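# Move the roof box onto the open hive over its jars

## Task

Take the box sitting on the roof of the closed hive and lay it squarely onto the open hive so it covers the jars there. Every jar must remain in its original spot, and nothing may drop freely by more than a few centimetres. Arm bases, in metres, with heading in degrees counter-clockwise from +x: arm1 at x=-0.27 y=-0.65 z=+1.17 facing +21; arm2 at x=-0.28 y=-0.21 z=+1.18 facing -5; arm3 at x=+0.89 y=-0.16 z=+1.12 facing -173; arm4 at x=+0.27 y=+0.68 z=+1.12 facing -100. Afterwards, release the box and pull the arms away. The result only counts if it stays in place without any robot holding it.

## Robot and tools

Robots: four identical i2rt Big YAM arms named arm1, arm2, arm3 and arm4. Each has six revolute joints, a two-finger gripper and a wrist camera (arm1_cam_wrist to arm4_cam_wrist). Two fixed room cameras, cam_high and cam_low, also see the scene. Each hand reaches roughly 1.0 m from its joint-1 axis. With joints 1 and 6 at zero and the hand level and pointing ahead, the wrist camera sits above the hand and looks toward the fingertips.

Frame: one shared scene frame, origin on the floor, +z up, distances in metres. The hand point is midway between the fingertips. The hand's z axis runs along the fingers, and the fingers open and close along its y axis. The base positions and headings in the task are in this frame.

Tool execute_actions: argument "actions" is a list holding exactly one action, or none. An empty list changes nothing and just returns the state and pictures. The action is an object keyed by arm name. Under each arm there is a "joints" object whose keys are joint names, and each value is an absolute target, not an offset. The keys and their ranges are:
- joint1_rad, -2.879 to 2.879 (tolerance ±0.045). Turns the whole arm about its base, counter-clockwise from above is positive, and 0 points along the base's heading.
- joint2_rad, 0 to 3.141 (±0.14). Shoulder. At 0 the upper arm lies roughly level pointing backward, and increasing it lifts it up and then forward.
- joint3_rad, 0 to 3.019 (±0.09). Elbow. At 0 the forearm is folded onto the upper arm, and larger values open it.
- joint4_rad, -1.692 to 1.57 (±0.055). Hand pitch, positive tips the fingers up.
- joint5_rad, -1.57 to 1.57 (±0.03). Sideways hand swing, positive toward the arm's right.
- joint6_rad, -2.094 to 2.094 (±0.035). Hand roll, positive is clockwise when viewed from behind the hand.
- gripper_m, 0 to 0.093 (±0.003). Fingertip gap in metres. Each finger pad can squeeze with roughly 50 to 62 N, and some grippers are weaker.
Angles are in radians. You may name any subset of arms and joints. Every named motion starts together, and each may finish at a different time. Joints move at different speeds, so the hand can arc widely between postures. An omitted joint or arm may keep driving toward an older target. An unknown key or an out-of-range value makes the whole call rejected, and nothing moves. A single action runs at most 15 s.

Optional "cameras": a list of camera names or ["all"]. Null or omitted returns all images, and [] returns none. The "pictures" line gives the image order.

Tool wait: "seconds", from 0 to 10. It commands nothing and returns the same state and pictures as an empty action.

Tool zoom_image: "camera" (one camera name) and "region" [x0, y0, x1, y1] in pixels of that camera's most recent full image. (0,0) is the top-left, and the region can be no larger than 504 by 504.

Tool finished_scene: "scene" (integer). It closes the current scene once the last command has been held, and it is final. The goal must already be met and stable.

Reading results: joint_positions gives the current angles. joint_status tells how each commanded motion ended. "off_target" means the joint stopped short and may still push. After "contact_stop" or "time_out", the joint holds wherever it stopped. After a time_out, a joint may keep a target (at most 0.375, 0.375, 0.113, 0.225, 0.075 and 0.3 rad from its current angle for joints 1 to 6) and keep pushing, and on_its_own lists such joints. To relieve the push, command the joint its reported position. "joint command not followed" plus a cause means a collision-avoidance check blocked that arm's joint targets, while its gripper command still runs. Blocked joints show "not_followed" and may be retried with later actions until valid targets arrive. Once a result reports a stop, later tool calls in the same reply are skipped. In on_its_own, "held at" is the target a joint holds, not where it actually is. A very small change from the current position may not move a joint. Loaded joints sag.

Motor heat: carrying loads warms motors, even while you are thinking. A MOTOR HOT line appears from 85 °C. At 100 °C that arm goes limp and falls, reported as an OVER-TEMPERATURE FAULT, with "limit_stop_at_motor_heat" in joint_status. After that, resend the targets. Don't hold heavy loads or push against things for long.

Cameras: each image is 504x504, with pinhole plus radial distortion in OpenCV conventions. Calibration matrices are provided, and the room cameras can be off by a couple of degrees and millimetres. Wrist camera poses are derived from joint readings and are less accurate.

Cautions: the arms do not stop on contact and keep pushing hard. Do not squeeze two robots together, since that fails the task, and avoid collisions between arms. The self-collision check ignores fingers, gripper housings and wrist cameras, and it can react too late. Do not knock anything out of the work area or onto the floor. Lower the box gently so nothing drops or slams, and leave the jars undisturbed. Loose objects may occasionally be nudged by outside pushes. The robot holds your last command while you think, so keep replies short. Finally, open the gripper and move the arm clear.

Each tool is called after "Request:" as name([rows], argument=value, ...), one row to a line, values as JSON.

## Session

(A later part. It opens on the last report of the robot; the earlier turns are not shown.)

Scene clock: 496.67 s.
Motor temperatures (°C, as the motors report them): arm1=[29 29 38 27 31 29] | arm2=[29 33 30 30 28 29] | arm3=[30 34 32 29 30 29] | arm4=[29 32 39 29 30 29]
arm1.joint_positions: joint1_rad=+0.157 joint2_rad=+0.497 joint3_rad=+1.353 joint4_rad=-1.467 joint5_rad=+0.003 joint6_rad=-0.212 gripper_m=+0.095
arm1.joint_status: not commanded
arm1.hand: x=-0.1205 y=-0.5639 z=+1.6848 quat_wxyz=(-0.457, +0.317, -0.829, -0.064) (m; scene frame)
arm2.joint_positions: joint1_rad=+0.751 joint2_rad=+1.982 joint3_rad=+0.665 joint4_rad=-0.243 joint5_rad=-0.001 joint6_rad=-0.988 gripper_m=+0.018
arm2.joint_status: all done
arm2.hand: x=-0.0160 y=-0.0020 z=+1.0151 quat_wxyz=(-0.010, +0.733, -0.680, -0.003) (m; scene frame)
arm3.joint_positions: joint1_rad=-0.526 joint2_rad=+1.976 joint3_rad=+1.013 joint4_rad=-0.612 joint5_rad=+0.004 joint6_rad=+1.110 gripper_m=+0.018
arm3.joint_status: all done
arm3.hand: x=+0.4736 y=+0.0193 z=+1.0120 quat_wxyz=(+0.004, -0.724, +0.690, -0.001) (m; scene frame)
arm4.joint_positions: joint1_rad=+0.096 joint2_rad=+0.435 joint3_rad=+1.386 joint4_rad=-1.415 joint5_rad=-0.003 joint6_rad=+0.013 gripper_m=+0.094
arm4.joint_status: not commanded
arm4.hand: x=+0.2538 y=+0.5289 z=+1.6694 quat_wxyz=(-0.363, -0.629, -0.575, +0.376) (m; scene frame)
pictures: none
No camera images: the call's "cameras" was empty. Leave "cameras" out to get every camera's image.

Request:
execute_actions([
  {"arm2":{"joints":{"joint1_rad":0.797,"joint2_rad":1.76,"joint3_rad":0.711,"joint4_rad":-0.448,"joint6_rad":-0.94}},"arm3":{"joints":{"joint1_rad":-0.564,"joint2_rad":1.777,"joint3_rad":1.073,"joint4_rad":-0.758,"joint6_rad":1.064}}},
], cameras=[])

Request:
execute_actions([
  {"arm2":{"joints":{"joint1_rad":0.865,"joint2_rad":1.643,"joint3_rad":0.805,"joint4_rad":-0.647,"joint6_rad":-0.873}},"arm3":{"joints":{"joint1_rad":-0.633,"joint2_rad":1.70,"joint3_rad":1.158,"joint4_rad":-0.912,"joint6_rad":0.997}}},
], cameras=["cam_low","arm4_cam_wrist"])

Scene clock: 508.63 s.
Motor temperatures (°C, as the motors report them): arm1=[29 29 38 27 31 29] | arm2=[29 33 30 30 28 29] | arm3=[30 34 33 29 30 29] | arm4=[29 32 39 29 30 29]
arm1.joint_positions: joint1_rad=+0.157 joint2_rad=+0.497 joint3_rad=+1.353 joint4_rad=-1.467 joint5_rad=+0.003 joint6_rad=-0.212 gripper_m=+0.095
arm1.joint_status: not commanded
arm1.hand: x=-0.1205 y=-0.5639 z=+1.6848 quat_wxyz=(-0.457, +0.317, -0.829, -0.064) (m; scene frame)
arm2.joint_positions: joint1_rad=+0.774 joint2_rad=+1.814 joint3_rad=+0.689 joint4_rad=-0.429 joint5_rad=+0.006 joint6_rad=-0.952 gripper_m=+0.018
arm2.joint_status: all done
arm2.hand: x=-0.0096 y=+0.0112 z=+1.0715 quat_wxyz=(-0.012, +0.728, -0.685, +0.001) (m; scene frame)
arm3.joint_positions: joint1_rad=-0.552 joint2_rad=+1.849 joint3_rad=+1.013 joint4_rad=-0.736 joint5_rad=-0.002 joint6_rad=+1.091 gripper_m=+0.018
arm3.joint_status: all done
arm3.hand: x=+0.4814 y=+0.0273 z=+1.0665 quat_wxyz=(+0.001, -0.722, +0.692, +0.000) (m; scene frame)
arm4.joint_positions: joint1_rad=+0.096 joint2_rad=+0.435 joint3_rad=+1.386 joint4_rad=-1.415 joint5_rad=-0.003 joint6_rad=+0.013 gripper_m=+0.094
arm4.joint_status: not commanded
arm4.hand: x=+0.2538 y=+0.5289 z=+1.6694 quat_wxyz=(-0.363, -0.629, -0.575, +0.376) (m; scene frame)
pictures: none
No camera images: the call's "cameras" was empty. Leave "cameras" out to get every camera's image.

Scene clock: 509.80 s.
Motor temperatures (°C, as the motors report them): arm1=[29 29 38 27 31 29] | arm2=[29 33 30 30 28 29] | arm3=[30 34 33 29 30 29] | arm4=[29 32 39 29 30 29]
arm1.joint_positions: joint1_rad=+0.157 joint2_rad=+0.497 joint3_rad=+1.353 joint4_rad=-1.467 joint5_rad=+0.003 joint6_rad=-0.212 gripper_m=+0.095
arm1.joint_status: not commanded
arm1.hand: x=-0.1205 y=-0.5639 z=+1.6848 quat_wxyz=(-0.457, +0.317, -0.829, -0.064) (m; scene frame)
arm2.joint_positions: joint1_rad=+0.847 joint2_rad=+1.706 joint3_rad=+0.772 joint4_rad=-0.622 joint5_rad=+0.011 joint6_rad=-0.883 gripper_m=+0.018
arm2.joint_status: all done
arm2.hand: x=-0.0089 y=+0.0447 z=+1.1242 quat_wxyz=(-0.011, +0.730, -0.684, +0.003) (m; scene frame)
arm3.joint_positions: joint1_rad=-0.621 joint2_rad=+1.781 joint3_rad=+1.090 joint4_rad=-0.880 joint5_rad=-0.005 joint6_rad=+1.017 gripper_m=+0.018
arm3.joint_status: all done
arm3.hand: x=+0.4821 y=+0.0614 z=+1.1174 quat_wxyz=(-0.001, -0.724, +0.690, +0.000) (m; scene frame)
arm4.joint_positions: joint1_rad=+0.096 joint2_rad=+0.435 joint3_rad=+1.386 joint4_rad=-1.415 joint5_rad=-0.003 joint6_rad=+0.013 gripper_m=+0.094
arm4.joint_status: not commanded
arm4.hand: x=+0.2538 y=+0.5289 z=+1.6694 quat_wxyz=(-0.363, -0.629, -0.575, +0.376) (m; scene frame)
pictures: arm4_cam_wrist, cam_low
camera_calibration (this result's frames):
arm4_cam_wrist: T_world_to_cam=[[-0.99707, 0.0736025, -0.0208318, 0.245837], [0.0748735, 0.883307, -0.462777, 0.293595], [-0.0156607, -0.462981, -0.88623, 1.85491], [0, 0, 0, 1]] pos_world=[0.252183, 0.581358, 1.78486]
Images, in order (width x height): arm4_cam_wrist 504x504, cam_low 504x504.

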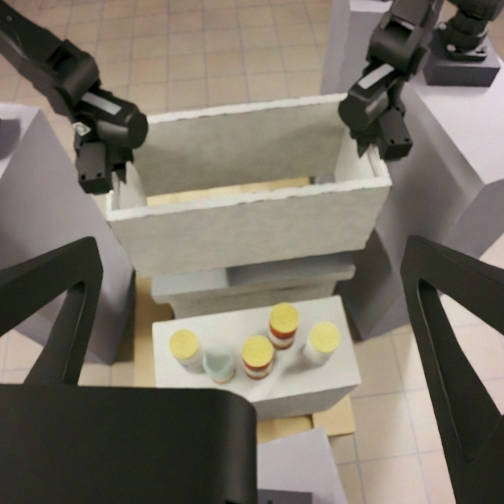

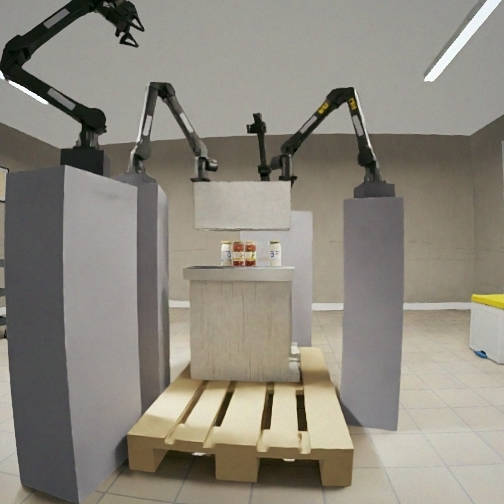

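Request:
execute_actions([
  {"arm2":{"joints":{"joint1_rad":1.008,"joint2_rad":1.785,"joint3_rad":1.024,"joint4_rad":-0.724,"joint6_rad":-0.736}},"arm3":{"joints":{"joint1_rad":-0.80,"joint2_rad":1.82,"joint3_rad":1.33,"joint4_rad":-0.966,"joint6_rad":0.83}}},
], cameras=[])

Scene clock: 522.53 s.
Motor temperatures (°C, as the motors report them): arm1=[29 29 38 27 31 29] | arm2=[29 34 32 30 28 29] | arm3=[30 35 37 29 30 29] | arm4=[29 32 39 29 30 29]
arm1.joint_positions: joint1_rad=+0.157 joint2_rad=+0.497 joint3_rad=+1.353 joint4_rad=-1.467 joint5_rad=+0.003 joint6_rad=-0.212 gripper_m=+0.095
arm1.joint_status: not commanded
arm1.hand: x=-0.1205 y=-0.5639 z=+1.6848 quat_wxyz=(-0.457, +0.317, -0.829, -0.064) (m; scene frame)
arm2.joint_positions: joint1_rad=+0.993 joint2_rad=+1.844 joint3_rad=+0.992 joint4_rad=-0.712 joint5_rad=+0.008 joint6_rad=-0.743 gripper_m=+0.018
arm2.joint_status: all done
arm2.hand: x=-0.0040 y=+0.1382 z=+1.1251 quat_wxyz=(-0.008, +0.732, -0.682, +0.001) (m; scene frame)
arm3.joint_positions: joint1_rad=-0.789 joint2_rad=+1.887 joint3_rad=+1.253 joint4_rad=-0.946 joint5_rad=-0.006 joint6_rad=+0.843 gripper_m=+0.018
arm3.joint_status: all done
arm3.hand: x=+0.4880 y=+0.1556 z=+1.1170 quat_wxyz=(-0.001, -0.725, +0.688, -0.004) (m; scene frame)
arm4.joint_positions: joint1_rad=+0.096 joint2_rad=+0.435 joint3_rad=+1.386 joint4_rad=-1.415 joint5_rad=-0.003 joint6_rad=+0.013 gripper_m=+0.094
arm4.joint_status: not commanded
arm4.hand: x=+0.2538 y=+0.5289 z=+1.6694 quat_wxyz=(-0.363, -0.629, -0.575, +0.376) (m; scene frame)
pictures: none
No camera images: the call's "cameras" was empty. Leave "cameras" out to get every camera's image.

Request:
execute_actions([
  {"arm2":{"joints":{"joint1_rad":1.104,"joint2_rad":1.909,"joint3_rad":1.258,"joint4_rad":-0.822,"joint6_rad":-0.641}},"arm3":{"joints":{"joint1_rad":-0.928,"joint2_rad":1.921,"joint3_rad":1.531,"joint4_rad":-1.042,"joint6_rad":0.705}}},
], cameras=[])

Request:
execute_actions([
  {"arm2":{"joints":{"joint1_rad":1.175,"joint2_rad":2.054,"joint3_rad":1.542,"joint4_rad":-0.945,"joint6_rad":-0.571}},"arm3":{"joints":{"joint1_rad":-1.033,"joint2_rad":2.055,"joint3_rad":1.781,"joint4_rad":-1.144,"joint6_rad":0.60}}},
])

Scene clock: 535.67 s.
Motor temperatures (°C, as the motors report them): arm1=[29 29 38 27 31 29] | arm2=[29 34 33 30 28 29] | arm3=[30 35 39 29 31 29] | arm4=[29 32 39 29 30 29]
arm1.joint_positions: joint1_rad=+0.157 joint2_rad=+0.497 joint3_rad=+1.353 joint4_rad=-1.467 joint5_rad=+0.003 joint6_rad=-0.212 gripper_m=+0.095
arm1.joint_status: not commanded
arm1.hand: x=-0.1205 y=-0.5639 z=+1.6848 quat_wxyz=(-0.457, +0.317, -0.829, -0.064) (m; scene frame)
arm2.joint_positions: joint1_rad=+1.082 joint2_rad=+1.979 joint3_rad=+1.214 joint4_rad=-0.804 joint5_rad=+0.012 joint6_rad=-0.658 gripper_m=+0.018
arm2.joint_status: all done
arm2.hand: x=+0.0018 y=+0.2179 z=+1.1231 quat_wxyz=(-0.006, +0.733, -0.680, +0.003) (m; scene frame)
arm3.joint_positions: joint1_rad=-0.913 joint2_rad=+2.001 joint3_rad=+1.436 joint4_rad=-1.025 joint5_rad=-0.007 joint6_rad=+0.713 gripper_m=+0.018
arm3.joint_status: joint3_rad time_out (moved +0.183 of +0.278); the others done
arm3.on_its_own: joint3_rad reads +1.436 and still pushes toward +1.531 since a time_out
arm3.hand: x=+0.4953 y=+0.2379 z=+1.1166 quat_wxyz=(-0.002, -0.727, +0.686, -0.009) (m; scene frame)
arm4.joint_positions: joint1_rad=+0.096 joint2_rad=+0.435 joint3_rad=+1.386 joint4_rad=-1.415 joint5_rad=-0.003 joint6_rad=+0.013 gripper_m=+0.094
arm4.joint_status: not commanded
arm4.hand: x=+0.2538 y=+0.5289 z=+1.6694 quat_wxyz=(-0.363, -0.629, -0.575, +0.376) (m; scene frame)
pictures: none
No camera images: the call's "cameras" was empty. Leave "cameras" out to get every camera's image.

not run: a stop came earlier in this reply.

Request:
execute_actions([
  {"arm2":{"joints":{"joint1_rad":1.18,"joint2_rad":2.054,"joint3_rad":1.55,"joint4_rad":-0.947,"joint6_rad":-0.566}},"arm3":{"joints":{"joint1_rad":-1.036,"joint2_rad":2.05,"joint3_rad":1.793,"joint4_rad":-1.144,"joint6_rad":0.603}}},
])

Scene clock: 542.30 s.
Motor temperatures (°C, as the motors report them): arm1=[29 29 38 27 31 29] | arm2=[29 35 34 30 28 29] | arm3=[30 36 41 29 31 29] | arm4=[29 32 39 29 30 29]
arm1.joint_positions: joint1_rad=+0.157 joint2_rad=+0.497 joint3_rad=+1.353 joint4_rad=-1.467 joint5_rad=+0.003 joint6_rad=-0.212 gripper_m=+0.095
arm1.joint_status: not commanded
arm1.hand: x=-0.1205 y=-0.5639 z=+1.6848 quat_wxyz=(-0.457, +0.317, -0.829, -0.064) (m; scene frame)
arm2.joint_positions: joint1_rad=+1.155 joint2_rad=+2.137 joint3_rad=+1.488 joint4_rad=-0.924 joint5_rad=+0.015 joint6_rad=-0.586 gripper_m=+0.018
arm2.joint_status: all done
arm2.hand: x=+0.0076 y=+0.3032 z=+1.1203 quat_wxyz=(-0.005, +0.734, -0.680, +0.005) (m; scene frame)
arm3.joint_positions: joint1_rad=-1.018 joint2_rad=+2.143 joint3_rad=+1.678 joint4_rad=-1.131 joint5_rad=-0.006 joint6_rad=+0.608 gripper_m=+0.018
arm3.joint_status: joint3_rad time_out (moved +0.242 of +0.357); the others done
arm3.on_its_own: joint3_rad reads +1.678 and still pushes toward +1.790 since a time_out
arm3.hand: x=+0.5026 y=+0.3237 z=+1.1156 quat_wxyz=(-0.003, -0.728, +0.686, -0.011) (m; scene frame)
arm4.joint_positions: joint1_rad=+0.096 joint2_rad=+0.435 joint3_rad=+1.386 joint4_rad=-1.415 joint5_rad=-0.003 joint6_rad=+0.013 gripper_m=+0.094
arm4.joint_status: not commanded
arm4.hand: x=+0.2538 y=+0.5289 z=+1.6694 quat_wxyz=(-0.363, -0.629, -0.575, +0.376) (m; scene frame)
pictures: arm1_cam_wrist, arm2_cam_wrist, arm3_cam_wrist, arm4_cam_wrist, cam_high, cam_low
camera_calibration (this result's frames):
arm1_cam_wrist: T_world_to_cam=[[0.579359, -0.793215, 0.187491, -0.695774], [-0.727634, -0.606991, -0.319548, 0.11726], [0.367275, 0.0487084, -0.928836, 1.76342], [0, 0, 0, 1]] pos_world=[-0.159234, -0.566616, 1.80585]
arm2_cam_wrist: T_world_to_cam=[[0.996802, 0.0795511, 0.00751914, -0.0378873], [0.0600226, -0.807561, 0.586722, -0.406199], [0.0527465, -0.584394, -0.809754, 1.20783], [0, 0, 0, 1]] pos_world=[-0.00156152, 0.380832, 1.21666]
arm3_cam_wrist: T_world_to_cam=[[0.998327, 0.0549339, 0.018041, -0.544125], [0.033167, -0.799651, 0.599548, -0.426755], [0.047362, -0.597947, -0.800135, 1.1847], [0, 0, 0, 1]] pos_world=[0.501259, 0.397023, 1.2136]
arm4_cam_wrist: T_world_to_cam=[[-0.99707, 0.0736025, -0.0208318, 0.245837], [0.0748735, 0.883307, -0.462777, 0.293595], [-0.0156607, -0.462981, -0.88623, 1.85491], [0, 0, 0, 1]] pos_world=[0.252183, 0.581358, 1.78486]
Images, in order (width x height): arm1_cam_wrist 504x504, arm2_cam_wrist 504x504, arm3_cam_wrist 504x504, arm4_cam_wrist 504x504, cam_high 504x504, cam_low 504x504.

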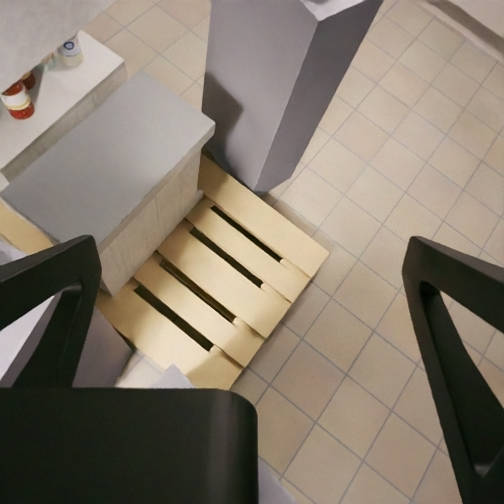

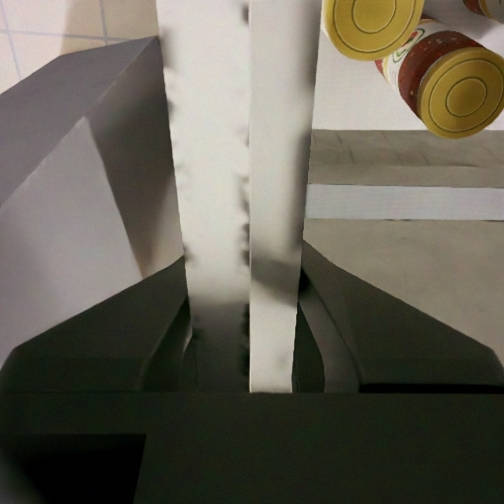

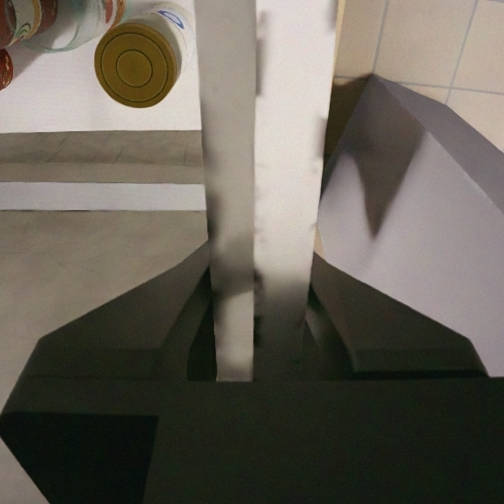

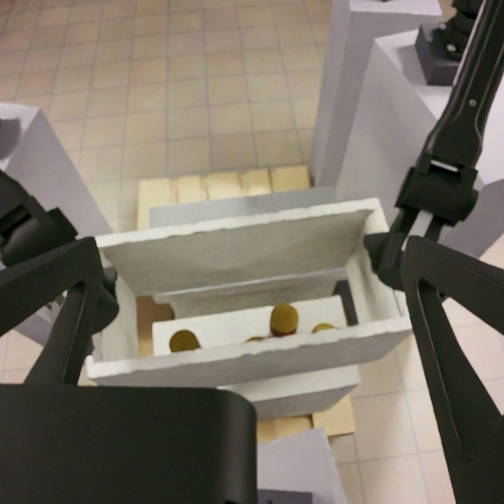

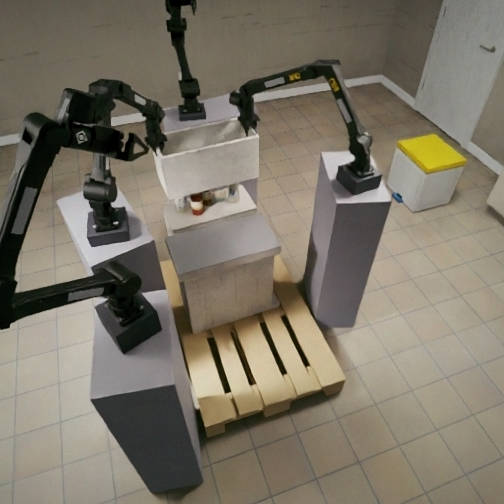

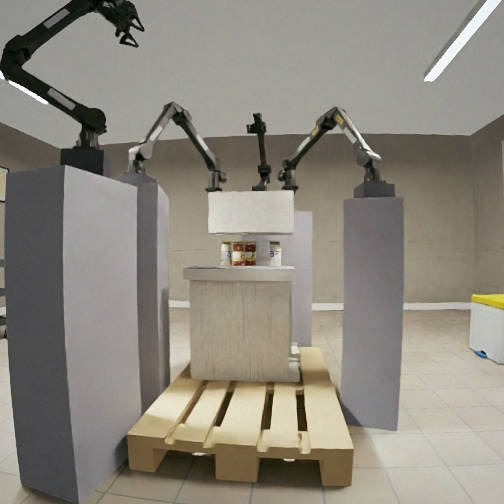

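Request:
zoom_image(camera="arm4_cam_wrist", region=[100, 230, 400, 420])

Request:
zoom_image(camera="cam_high", region=[140, 120, 290, 260])

Region (100, 230, 400, 420) of arm4_cam_wrist's 504x504 image, scaled by 1.680, with more detail than that image has; it fills the top 319 rows of this view, and the rest is white.

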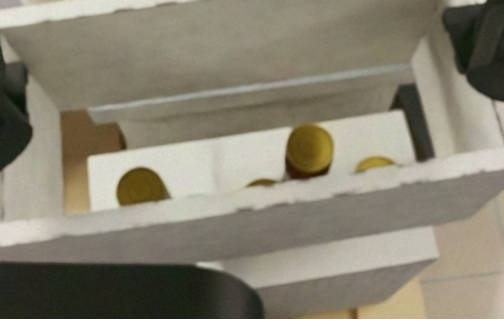

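Region (140, 120, 290, 260) of cam_high's 504x504 image, scaled by 3.360, with more detail than that image has; it fills the top 470 rows of this view, and the rest is white.

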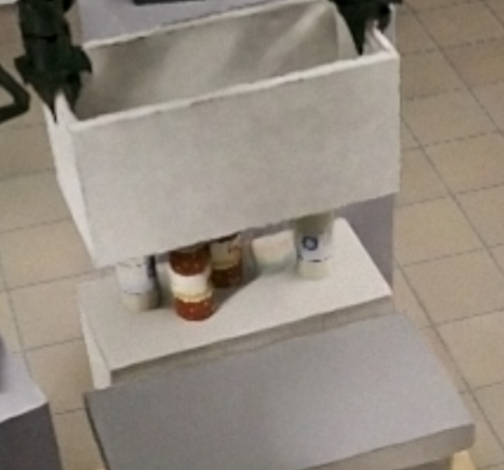

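Request:
execute_actions([
  {"arm2":{"joints":{"joint1_rad":1.195,"joint2_rad":2.125,"joint4_rad":-0.845,"joint5_rad":-0.005,"joint6_rad":-0.555}},"arm3":{"joints":{"joint1_rad":-1.008,"joint2_rad":2.12,"joint4_rad":-1.045,"joint6_rad":0.63}}},
], cameras=["arm2_cam_wrist","arm3_cam_wrist","cam_high","cam_low"])

Scene clock: 606.73 s.
Motor temperatures (°C, as the motors report them): arm1=[29 29 39 27 31 29] | arm2=[29 40 39 30 29 29] | arm3=[30 41 50 29 31 29] | arm4=[29 32 39 29 30 29]
arm1.joint_positions: joint1_rad=+0.157 joint2_rad=+0.497 joint3_rad=+1.353 joint4_rad=-1.467 joint5_rad=+0.003 joint6_rad=-0.212 gripper_m=+0.095
arm1.joint_status: not commanded
arm1.hand: x=-0.1205 y=-0.5639 z=+1.6848 quat_wxyz=(-0.457, +0.317, -0.829, -0.064) (m; scene frame)
arm2.joint_positions: joint1_rad=+1.177 joint2_rad=+2.209 joint3_rad=+1.488 joint4_rad=-0.840 joint5_rad=+0.004 joint6_rad=-0.555 gripper_m=+0.018
arm2.joint_status: all done
arm2.hand: x=-0.0025 y=+0.3154 z=+1.0800 quat_wxyz=(-0.010, +0.730, -0.683, -0.003) (m; scene frame)
arm3.joint_positions: joint1_rad=-1.007 joint2_rad=+2.211 joint3_rad=+1.678 joint4_rad=-1.045 joint5_rad=+0.002 joint6_rad=+0.632 gripper_m=+0.018
arm3.joint_status: all done
arm3.on_its_own: joint3_rad reads +1.678 and still pushes toward +1.790 since a time_out
arm3.hand: x=+0.4918 y=+0.3287 z=+1.0743 quat_wxyz=(+0.002, -0.723, +0.690, -0.003) (m; scene frame)
arm4.joint_positions: joint1_rad=+0.096 joint2_rad=+0.435 joint3_rad=+1.386 joint4_rad=-1.415 joint5_rad=-0.003 joint6_rad=+0.013 gripper_m=+0.094
arm4.joint_status: not commanded
arm4.hand: x=+0.2538 y=+0.5289 z=+1.6694 quat_wxyz=(-0.363, -0.629, -0.575, +0.376) (m; scene frame)
pictures: arm2_cam_wrist, arm3_cam_wrist, cam_high, cam_low
camera_calibration (this result's frames):
arm2_cam_wrist: T_world_to_cam=[[0.997532, 0.0700476, 0.00490422, -0.0226949], [0.0546309, -0.818069, 0.57252, -0.353432], [0.0441156, -0.570838, -0.819876, 1.18952], [0, 0, 0, 1]] pos_world=[-0.0105292, 0.391482, 1.17772]
arm3_cam_wrist: T_world_to_cam=[[0.999004, 0.0422174, 0.0144485, -0.525147], [0.0258638, -0.811713, 0.583484, -0.372823], [0.0363612, -0.582529, -0.811996, 1.16825], [0, 0, 0, 1]] pos_world=[0.491787, 0.400086, 1.17374]
Images, in order (width x height): arm2_cam_wrist 504x504, arm3_cam_wrist 504x504, cam_high 504x504, cam_low 504x504.

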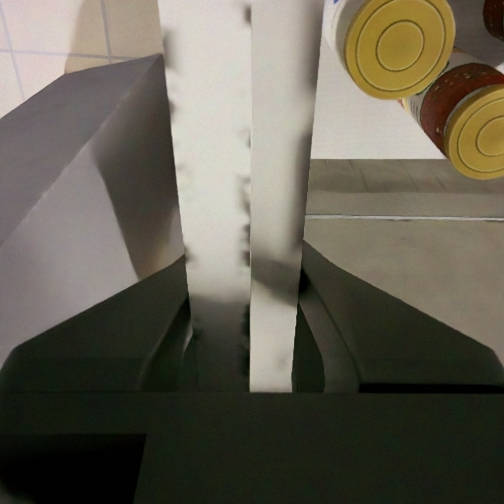

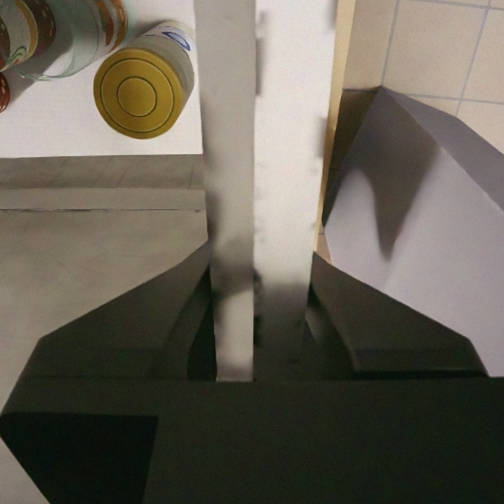

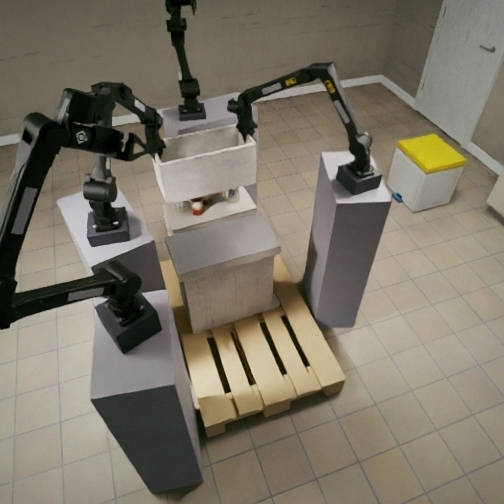

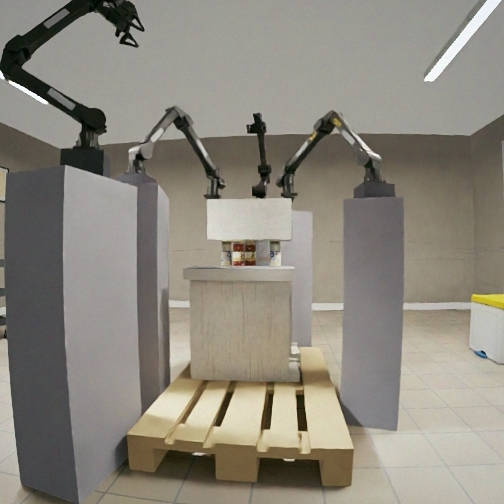

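Request:
execute_actions([
  {"arm2":{"joints":{"joint1_rad":1.185,"joint2_rad":2.215,"joint4_rad":-0.772,"joint6_rad":-0.562}},"arm3":{"joints":{"joint1_rad":-1.015,"joint2_rad":2.197,"joint4_rad":-0.972,"joint6_rad":0.625}}},
], cameras=["arm2_cam_wrist","arm3_cam_wrist"])

Scene clock: 620.77 s.
Motor temperatures (°C, as the motors report them): arm1=[29 29 39 27 31 29] | arm2=[29 41 39 30 28 29] | arm3=[30 42 51 29 31 29] | arm4=[29 32 39 29 30 29]
arm1.joint_positions: joint1_rad=+0.157 joint2_rad=+0.497 joint3_rad=+1.353 joint4_rad=-1.467 joint5_rad=+0.003 joint6_rad=-0.212 gripper_m=+0.095
arm1.joint_status: not commanded
arm1.hand: x=-0.1205 y=-0.5639 z=+1.6848 quat_wxyz=(-0.457, +0.317, -0.829, -0.064) (m; scene frame)
arm2.joint_positions: joint1_rad=+1.178 joint2_rad=+2.300 joint3_rad=+1.488 joint4_rad=-0.760 joint5_rad=+0.008 joint6_rad=-0.560 gripper_m=+0.018
arm2.joint_status: all done
arm2.hand: x=-0.0044 y=+0.3121 z=+1.0279 quat_wxyz=(-0.005, +0.732, -0.681, +0.001) (m; scene frame)
arm3.joint_positions: joint1_rad=-1.006 joint2_rad=+2.293 joint3_rad=+1.678 joint4_rad=-0.974 joint5_rad=-0.001 joint6_rad=+0.628 gripper_m=+0.018
arm3.joint_status: all done
arm3.on_its_own: joint3_rad reads +1.678 and still pushes toward +1.790 since a time_out
arm3.hand: x=+0.4902 y=+0.3285 z=+1.0240 quat_wxyz=(+0.000, -0.725, +0.689, -0.009) (m; scene frame)
arm4.joint_positions: joint1_rad=+0.096 joint2_rad=+0.435 joint3_rad=+1.386 joint4_rad=-1.415 joint5_rad=-0.003 joint6_rad=+0.013 gripper_m=+0.094
arm4.joint_status: not commanded
arm4.hand: x=+0.2538 y=+0.5289 z=+1.6694 quat_wxyz=(-0.363, -0.629, -0.575, +0.376) (m; scene frame)
pictures: arm2_cam_wrist, arm3_cam_wrist
camera_calibration (this result's frames):
arm2_cam_wrist: T_world_to_cam=[[0.997151, 0.0754022, 0.00202494, -0.0190227], [0.0600951, -0.810376, 0.58282, -0.339103], [0.0455869, -0.581038, -0.812599, 1.14067], [0, 0, 0, 1]] pos_world=[-0.0126526, 0.389406, 1.12458]
arm3_cam_wrist: T_world_to_cam=[[0.998683, 0.0476689, 0.0189721, -0.529144], [0.0271661, -0.80501, 0.592639, -0.355787], [0.0435232, -0.591343, -0.805245, 1.11973], [0, 0, 0, 1]] pos_world=[0.489378, 0.400959, 1.12255]
Images, in order (width x height): arm2_cam_wrist 504x504, arm3_cam_wrist 504x504.

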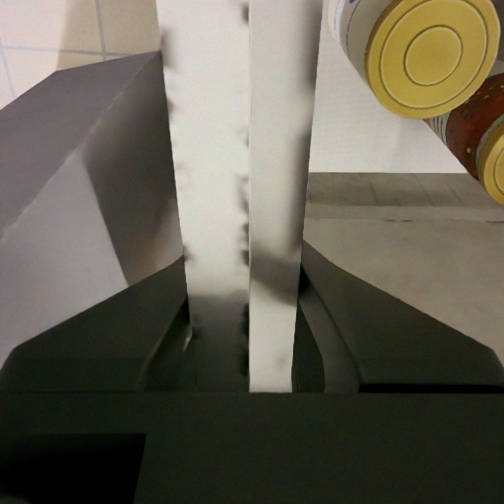

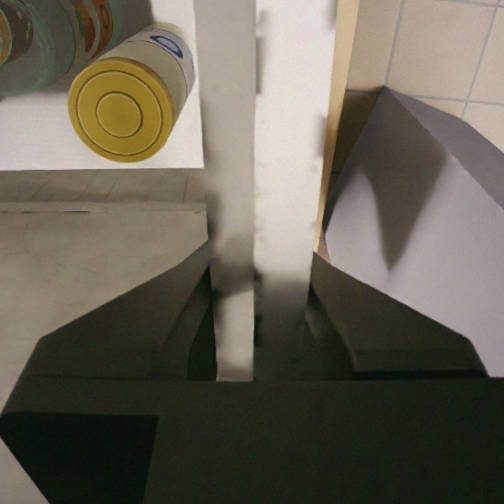

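Request:
execute_actions([
  {"arm2":{"joints":{"joint1_rad":1.178,"joint2_rad":2.311,"joint3_rad":1.572,"joint4_rad":-0.695}},"arm3":{"joints":{"joint1_rad":-1.022,"joint2_rad":2.273,"joint4_rad":-0.883}}},
], cameras=["arm2_cam_wrist","arm3_cam_wrist","cam_high","arm4_cam_wrist"])

Scene clock: 629.37 s.
Motor temperatures (°C, as the motors report them): arm1=[29 29 39 27 31 29] | arm2=[29 41 39 30 28 29] | arm3=[30 43 51 29 31 29] | arm4=[29 32 39 29 30 29]
arm1.joint_positions: joint1_rad=+0.157 joint2_rad=+0.497 joint3_rad=+1.353 joint4_rad=-1.467 joint5_rad=+0.003 joint6_rad=-0.212 gripper_m=+0.095
arm1.joint_status: not commanded
arm1.hand: x=-0.1205 y=-0.5639 z=+1.6848 quat_wxyz=(-0.457, +0.317, -0.829, -0.064) (m; scene frame)
arm2.joint_positions: joint1_rad=+1.176 joint2_rad=+2.391 joint3_rad=+1.509 joint4_rad=-0.683 joint5_rad=+0.005 joint6_rad=-0.565 gripper_m=+0.018
arm2.joint_status: all done
arm2.hand: x=-0.0030 y=+0.3142 z=+0.9820 quat_wxyz=(-0.008, +0.733, -0.680, -0.001) (m; scene frame)
arm3.joint_positions: joint1_rad=-1.010 joint2_rad=+2.368 joint3_rad=+1.678 joint4_rad=-0.891 joint5_rad=+0.001 joint6_rad=+0.621 gripper_m=+0.018
arm3.joint_status: all done
arm3.on_its_own: joint3_rad reads +1.678 and still pushes toward +1.790 since a time_out
arm3.hand: x=+0.4915 y=+0.3319 z=+0.9781 quat_wxyz=(+0.002, -0.726, +0.688, -0.004) (m; scene frame)
arm4.joint_positions: joint1_rad=+0.096 joint2_rad=+0.435 joint3_rad=+1.386 joint4_rad=-1.415 joint5_rad=-0.003 joint6_rad=+0.013 gripper_m=+0.094
arm4.joint_status: not commanded
arm4.hand: x=+0.2538 y=+0.5289 z=+1.6694 quat_wxyz=(-0.363, -0.629, -0.575, +0.376) (m; scene frame)
pictures: arm2_cam_wrist, arm3_cam_wrist, arm4_cam_wrist, cam_high
camera_calibration (this result's frames):
arm2_cam_wrist: T_world_to_cam=[[0.996882, 0.0788059, 0.00388493, -0.0233511], [0.0621635, -0.814775, 0.576435, -0.303169], [0.0485918, -0.574397, -0.817134, 1.1069], [0, 0, 0, 1]] pos_world=[-0.011662, 0.390626, 1.07933]
arm3_cam_wrist: T_world_to_cam=[[0.998639, 0.049868, 0.0152879, -0.526773], [0.0314578, -0.809638, 0.586087, -0.320024], [0.0416046, -0.584808, -0.810104, 1.08828], [0, 0, 0, 1]] pos_world=[0.490846, 0.403603, 1.07724]
arm4_cam_wrist: T_world_to_cam=[[-0.99707, 0.0736025, -0.0208318, 0.245837], [0.0748735, 0.883307, -0.462777, 0.293595], [-0.0156607, -0.462981, -0.88623, 1.85491], [0, 0, 0, 1]] pos_world=[0.252183, 0.581358, 1.78486]
Images, in order (width x height): arm2_cam_wrist 504x504, arm3_cam_wrist 504x504, arm4_cam_wrist 504x504, cam_high 504x504.

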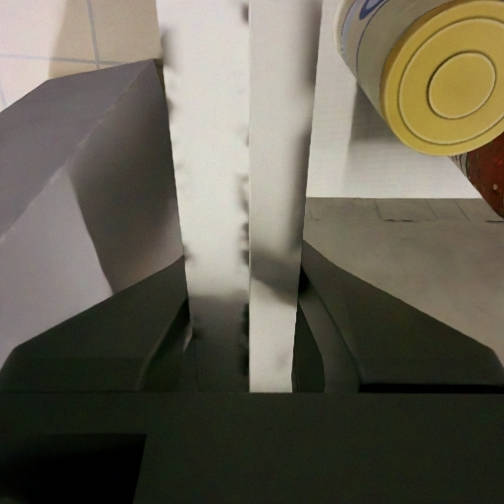

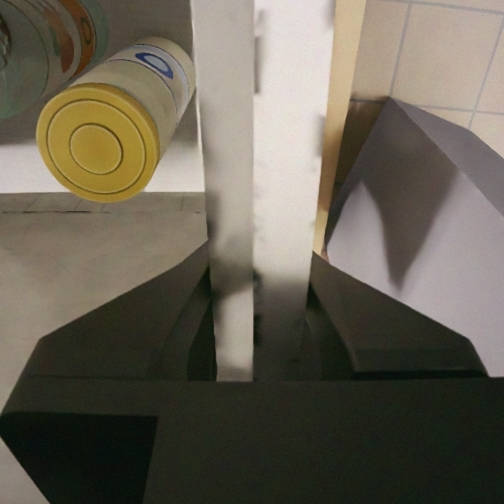

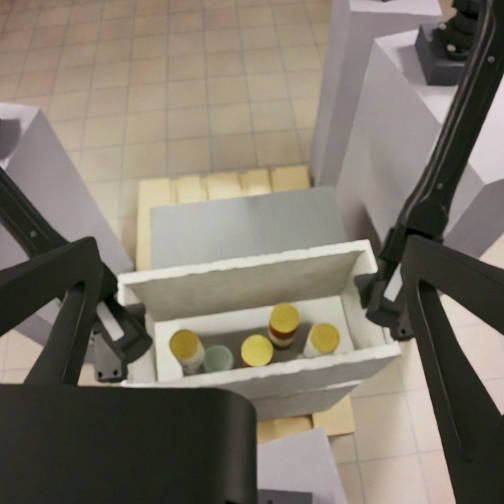

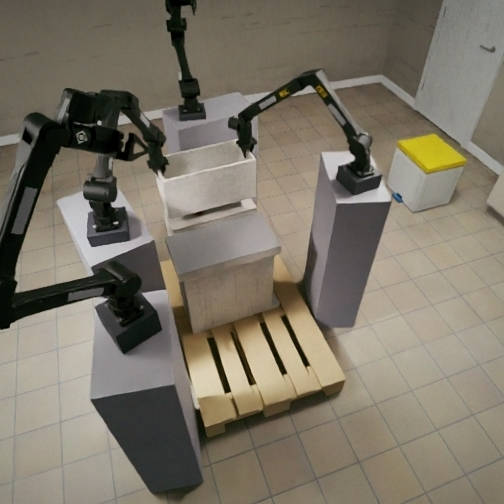

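Request:
zoom_image(camera="cam_high", region=[150, 140, 270, 250])

Request:
zoom_image(camera="arm4_cam_wrist", region=[110, 230, 410, 430])

Region (150, 140, 270, 250) of cam_high's 504x504 image, scaled by 4.200, with more detail than that image has; it fills the top 462 rows of this view, and the rest is white.

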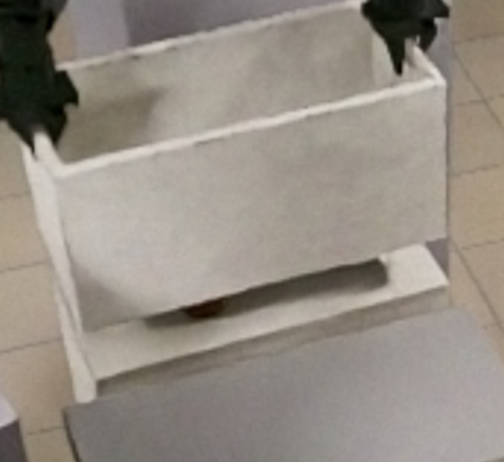

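Region (110, 230, 410, 430) of arm4_cam_wrist's 504x504 image, scaled by 1.680, with more detail than that image has.

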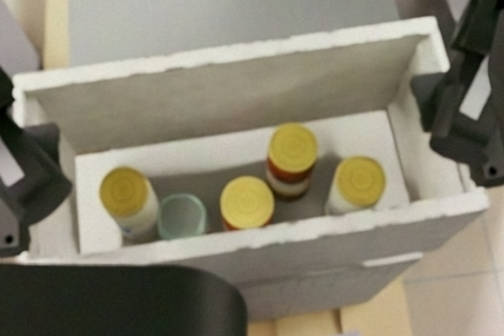

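Request:
execute_actions([
  {"arm2":{"joints":{"joint1_rad":1.155,"joint2_rad":2.41,"joint3_rad":1.612,"joint4_rad":-0.64,"joint6_rad":-0.572}},"arm3":{"joints":{"joint1_rad":-1.026,"joint2_rad":2.348,"joint4_rad":-0.808,"joint6_rad":0.62}}},
], cameras=["arm2_cam_wrist","arm3_cam_wrist","cam_high","arm4_cam_wrist"])

Request:
zoom_image(camera="cam_high", region=[150, 140, 270, 250])

Scene clock: 660.63 s.
Motor temperatures (°C, as the motors report them): arm1=[29 29 39 27 31 29] | arm2=[29 42 39 30 28 29] | arm3=[30 45 51 29 30 29] | arm4=[29 32 39 29 30 29]
arm1.joint_positions: joint1_rad=+0.157 joint2_rad=+0.497 joint3_rad=+1.353 joint4_rad=-1.467 joint5_rad=+0.003 joint6_rad=-0.212 gripper_m=+0.095
arm1.joint_status: not commanded
arm1.hand: x=-0.1205 y=-0.5639 z=+1.6848 quat_wxyz=(-0.457, +0.317, -0.829, -0.064) (m; scene frame)
arm2.joint_positions: joint1_rad=+1.162 joint2_rad=+2.490 joint3_rad=+1.553 joint4_rad=-0.629 joint5_rad=+0.003 joint6_rad=-0.581 gripper_m=+0.018
arm2.joint_status: all done
arm2.hand: x=+0.0055 y=+0.3130 z=+0.9362 quat_wxyz=(-0.008, +0.734, -0.679, -0.002) (m; scene frame)
arm3.joint_positions: joint1_rad=-1.019 joint2_rad=+2.443 joint3_rad=+1.678 joint4_rad=-0.819 joint5_rad=+0.002 joint6_rad=+0.612 gripper_m=+0.018
arm3.joint_status: all done
arm3.on_its_own: joint3_rad reads +1.678 and still pushes toward +1.790 since a time_out
arm3.hand: x=+0.4991 y=+0.3324 z=+0.9324 quat_wxyz=(+0.002, -0.726, +0.688, -0.006) (m; scene frame)
arm4.joint_positions: joint1_rad=+0.096 joint2_rad=+0.435 joint3_rad=+1.386 joint4_rad=-1.415 joint5_rad=-0.003 joint6_rad=+0.013 gripper_m=+0.094
arm4.joint_status: not commanded
arm4.hand: x=+0.2538 y=+0.5289 z=+1.6694 quat_wxyz=(-0.363, -0.629, -0.575, +0.376) (m; scene frame)
pictures: arm2_cam_wrist, arm3_cam_wrist, arm4_cam_wrist, cam_high
camera_calibration (this result's frames):
arm2_cam_wrist: T_world_to_cam=[[0.996703, 0.081122, 0.00182748, -0.0303024], [0.0652772, -0.814997, 0.575777, -0.277563], [0.0481976, -0.573759, -0.817605, 1.0686], [0, 0, 0, 1]] pos_world=[-0.00318309, 0.389366, 1.03357]
arm3_cam_wrist: T_world_to_cam=[[0.998599, 0.0498989, 0.0176037, -0.535907], [0.0300366, -0.808465, 0.587777, -0.294396], [0.0435614, -0.586425, -0.808832, 1.04957], [0, 0, 0, 1]] pos_world=[0.498278, 0.404226, 1.0314]
arm4_cam_wrist: T_world_to_cam=[[-0.99707, 0.0736025, -0.0208318, 0.245837], [0.0748735, 0.883307, -0.462777, 0.293595], [-0.0156607, -0.462981, -0.88623, 1.85491], [0, 0, 0, 1]] pos_world=[0.252183, 0.581358, 1.78486]
Images, in order (width x height): arm2_cam_wrist 504x504, arm3_cam_wrist 504x504, arm4_cam_wrist 504x504, cam_high 504x504.

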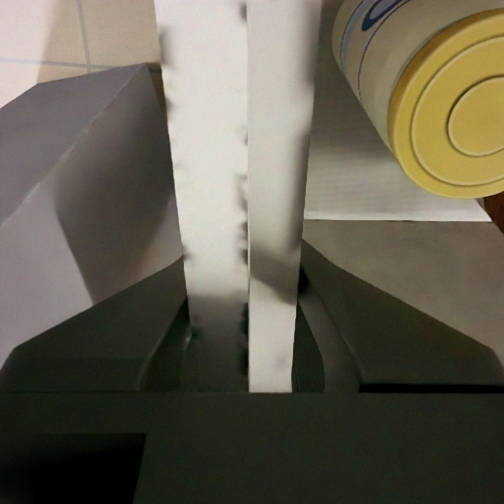

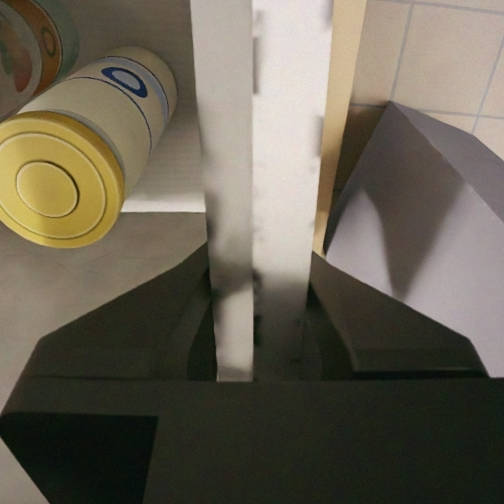

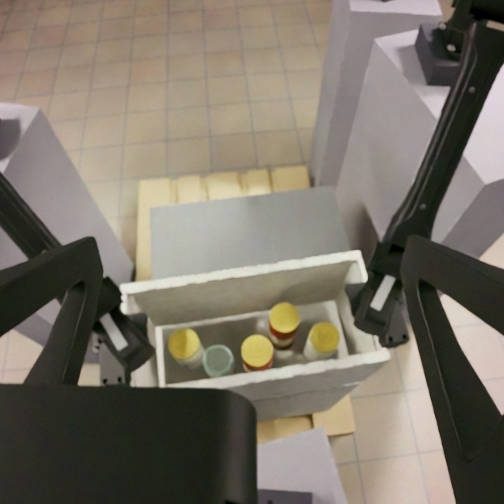

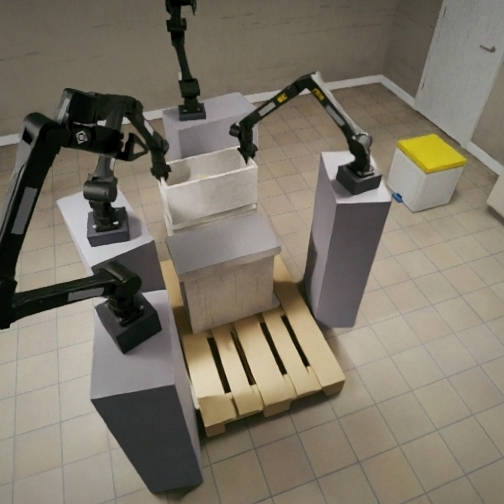

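Region (150, 140, 270, 250) of cam_high's 504x504 image, scaled by 4.200, with more detail than that image has; it fills the top 462 rows of this view, and the rest is white.

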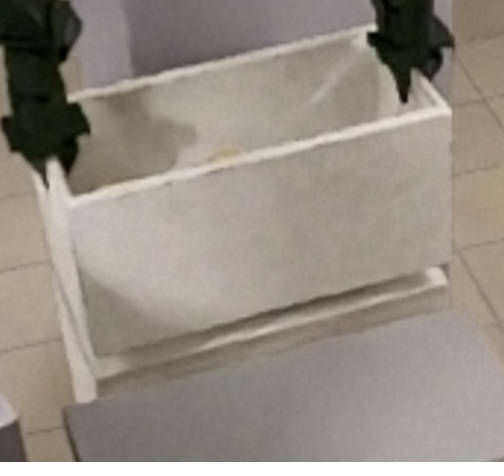

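Request:
execute_actions([
  {"arm2":{"joints":{"joint1_rad":1.176,"joint2_rad":2.46,"joint3_rad":1.628,"joint4_rad":-0.612}},"arm3":{"joints":{"joint1_rad":-1.008,"joint2_rad":2.393,"joint3_rad":1.803,"joint4_rad":-0.778,"joint6_rad":0.625}}},
], cameras=["cam_high","arm4_cam_wrist","arm1_cam_wrist"])

Request:
zoom_image(camera="cam_high", region=[150, 140, 270, 250])

Scene clock: 681.53 s.
Motor temperatures (°C, as the motors report them): arm1=[29 29 39 27 31 29] | arm2=[29 43 38 30 28 29] | arm3=[30 46 51 29 30 29] | arm4=[29 32 39 29 30 29]
arm1.joint_positions: joint1_rad=+0.157 joint2_rad=+0.497 joint3_rad=+1.353 joint4_rad=-1.467 joint5_rad=+0.003 joint6_rad=-0.212 gripper_m=+0.095
arm1.joint_status: not commanded
arm1.hand: x=-0.1205 y=-0.5639 z=+1.6848 quat_wxyz=(-0.457, +0.317, -0.829, -0.064) (m; scene frame)
arm2.joint_positions: joint1_rad=+1.166 joint2_rad=+2.527 joint3_rad=+1.563 joint4_rad=-0.606 joint5_rad=+0.005 joint6_rad=-0.574 gripper_m=+0.018
arm2.joint_status: all done
arm2.hand: x=+0.0022 y=+0.3115 z=+0.9174 quat_wxyz=(-0.006, +0.733, -0.680, -0.001) (m; scene frame)
arm3.joint_positions: joint1_rad=-1.010 joint2_rad=+2.473 joint3_rad=+1.678 joint4_rad=-0.788 joint5_rad=+0.002 joint6_rad=+0.622 gripper_m=+0.018
arm3.joint_status: joint3_rad time_out (moved +0.000 of +0.125); the others done
arm3.on_its_own: joint3_rad reads +1.678 and still pushes toward +1.790 since a time_out
arm3.hand: x=+0.4959 y=+0.3270 z=+0.9140 quat_wxyz=(+0.002, -0.726, +0.688, -0.006) (m; scene frame)
arm4.joint_positions: joint1_rad=+0.096 joint2_rad=+0.435 joint3_rad=+1.386 joint4_rad=-1.415 joint5_rad=-0.003 joint6_rad=+0.013 gripper_m=+0.094
arm4.joint_status: not commanded
arm4.hand: x=+0.2538 y=+0.5289 z=+1.6694 quat_wxyz=(-0.363, -0.629, -0.575, +0.376) (m; scene frame)
pictures: arm1_cam_wrist, arm4_cam_wrist, cam_high
camera_calibration (this result's frames):
arm1_cam_wrist: T_world_to_cam=[[0.579359, -0.793215, 0.187491, -0.695774], [-0.727634, -0.606991, -0.319548, 0.11726], [0.367275, 0.0487084, -0.928836, 1.76342], [0, 0, 0, 1]] pos_world=[-0.159234, -0.566616, 1.80585]
arm4_cam_wrist: T_world_to_cam=[[-0.99707, 0.0736025, -0.0208318, 0.245837], [0.0748735, 0.883307, -0.462777, 0.293595], [-0.0156607, -0.462981, -0.88623, 1.85491], [0, 0, 0, 1]] pos_world=[0.252183, 0.581358, 1.78486]
Images, in order (width x height): arm1_cam_wrist 504x504, arm4_cam_wrist 504x504, cam_high 504x504.

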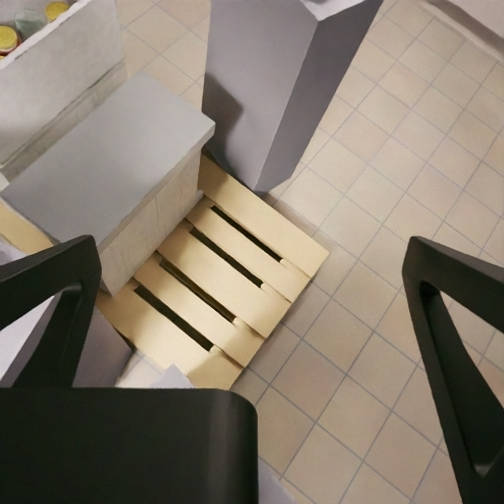

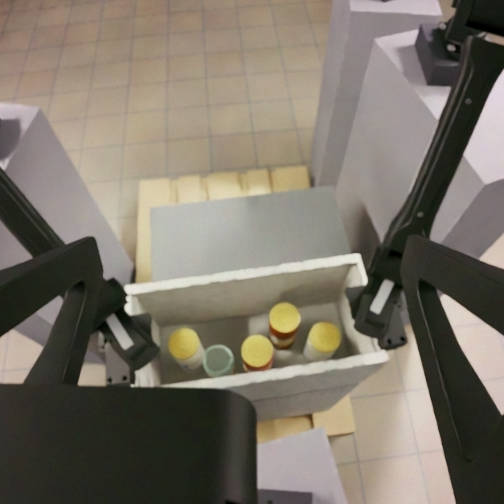

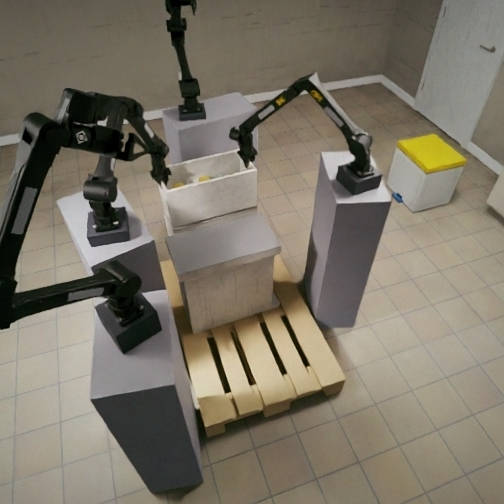

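Region (150, 140, 270, 250) of cam_high's 504x504 image, scaled by 4.200, with more detail than that image has; it fills the top 462 rows of this view, and the rest is white.

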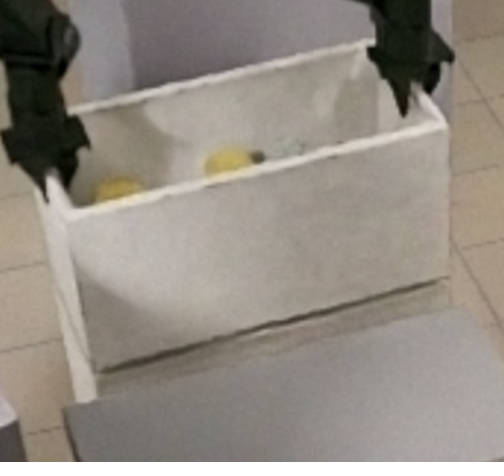

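Request:
zoom_image(camera="arm4_cam_wrist", region=[240, 330, 400, 430])

Request:
zoom_image(camera="arm1_cam_wrist", region=[0, 0, 160, 190])

Region (240, 330, 400, 430) of arm4_cam_wrist's 504x504 image, scaled by 3.150, with more detail than that image has; it fills the top 315 rows of this view, and the rest is white.

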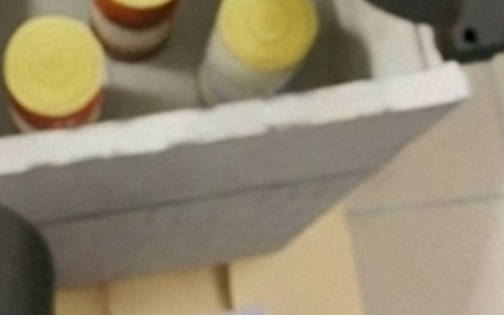

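Region (0, 0, 160, 190) of arm1_cam_wrist's 504x504 image, scaled by 2.653, with more detail than that image has; it fills the left 424 columns of this view, and the rest is white.

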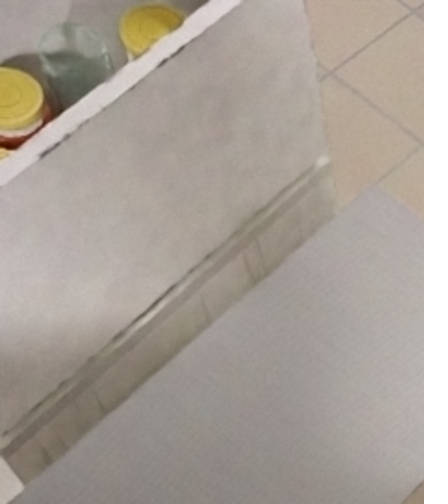

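Request:
execute_actions([
  {"arm2":{"joints":{"joint2_rad":2.492,"joint3_rad":1.645,"joint4_rad":-0.595}},"arm3":{"joints":{"joint2_rad":2.422,"joint4_rad":-0.745}}},
], cameras=["cam_high","arm4_cam_wrist","arm1_cam_wrist"])

Request:
zoom_image(camera="cam_high", region=[150, 140, 270, 250])

Scene clock: 695.43 s.
Motor temperatures (°C, as the motors report them): arm1=[29 29 39 27 31 29] | arm2=[29 43 39 30 28 29] | arm3=[30 46 52 29 30 29] | arm4=[29 32 39 29 30 29]
arm1.joint_positions: joint1_rad=+0.157 joint2_rad=+0.497 joint3_rad=+1.353 joint4_rad=-1.467 joint5_rad=+0.003 joint6_rad=-0.212 gripper_m=+0.095
arm1.joint_status: not commanded
arm1.hand: x=-0.1205 y=-0.5639 z=+1.6848 quat_wxyz=(-0.457, +0.317, -0.829, -0.064) (m; scene frame)
arm2.joint_positions: joint1_rad=+1.166 joint2_rad=+2.553 joint3_rad=+1.579 joint4_rad=-0.591 joint5_rad=+0.001 joint6_rad=-0.571 gripper_m=+0.018
arm2.joint_status: all done
arm2.hand: x=+0.0023 y=+0.3137 z=+0.9061 quat_wxyz=(-0.007, +0.732, -0.681, -0.003) (m; scene frame)
arm3.joint_positions: joint1_rad=-1.010 joint2_rad=+2.497 joint3_rad=+1.678 joint4_rad=-0.757 joint5_rad=+0.003 joint6_rad=+0.625 gripper_m=+0.018
arm3.joint_status: all done
arm3.on_its_own: joint3_rad reads +1.678 and still pushes toward +1.790 since a time_out
arm3.hand: x=+0.4962 y=+0.3268 z=+0.8996 quat_wxyz=(+0.003, -0.725, +0.689, -0.002) (m; scene frame)
arm4.joint_positions: joint1_rad=+0.096 joint2_rad=+0.435 joint3_rad=+1.386 joint4_rad=-1.415 joint5_rad=-0.003 joint6_rad=+0.013 gripper_m=+0.094
arm4.joint_status: not commanded
arm4.hand: x=+0.2538 y=+0.5289 z=+1.6694 quat_wxyz=(-0.363, -0.629, -0.575, +0.376) (m; scene frame)
pictures: arm1_cam_wrist, arm4_cam_wrist, cam_high
camera_calibration (this result's frames):
arm1_cam_wrist: T_world_to_cam=[[0.579359, -0.793215, 0.187491, -0.695774], [-0.727634, -0.606991, -0.319548, 0.11726], [0.367275, 0.0487084, -0.928836, 1.76342], [0, 0, 0, 1]] pos_world=[-0.159234, -0.566616, 1.80585]
arm4_cam_wrist: T_world_to_cam=[[-0.99707, 0.0736025, -0.0208318, 0.245837], [0.0748735, 0.883307, -0.462777, 0.293595], [-0.0156607, -0.462981, -0.88623, 1.85491], [0, 0, 0, 1]] pos_world=[0.252183, 0.581358, 1.78486]
Images, in order (width x height): arm1_cam_wrist 504x504, arm4_cam_wrist 504x504, cam_high 504x504.

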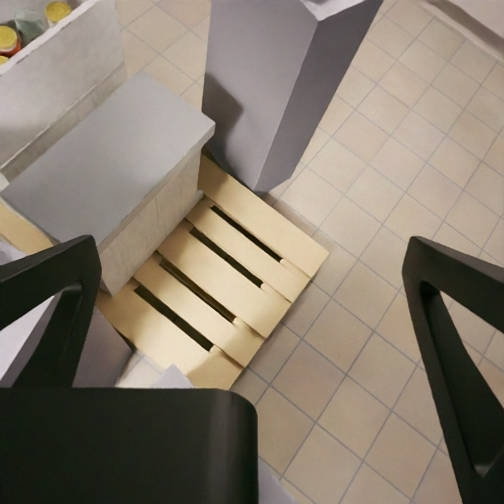

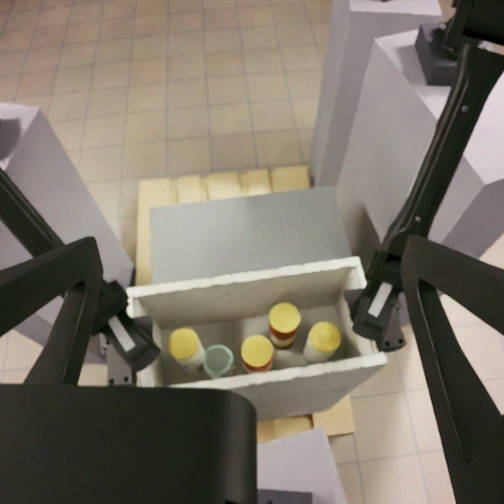

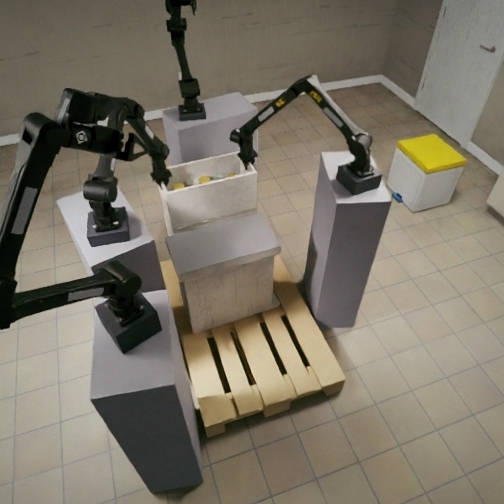

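Region (150, 140, 270, 250) of cam_high's 504x504 image, scaled by 4.200, with more detail than that image has; it fills the top 462 rows of this view, and the rest is white.

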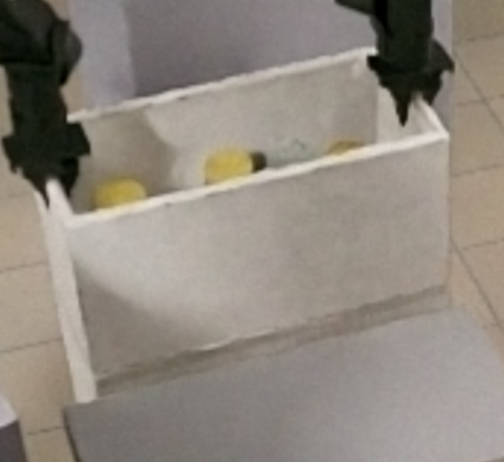

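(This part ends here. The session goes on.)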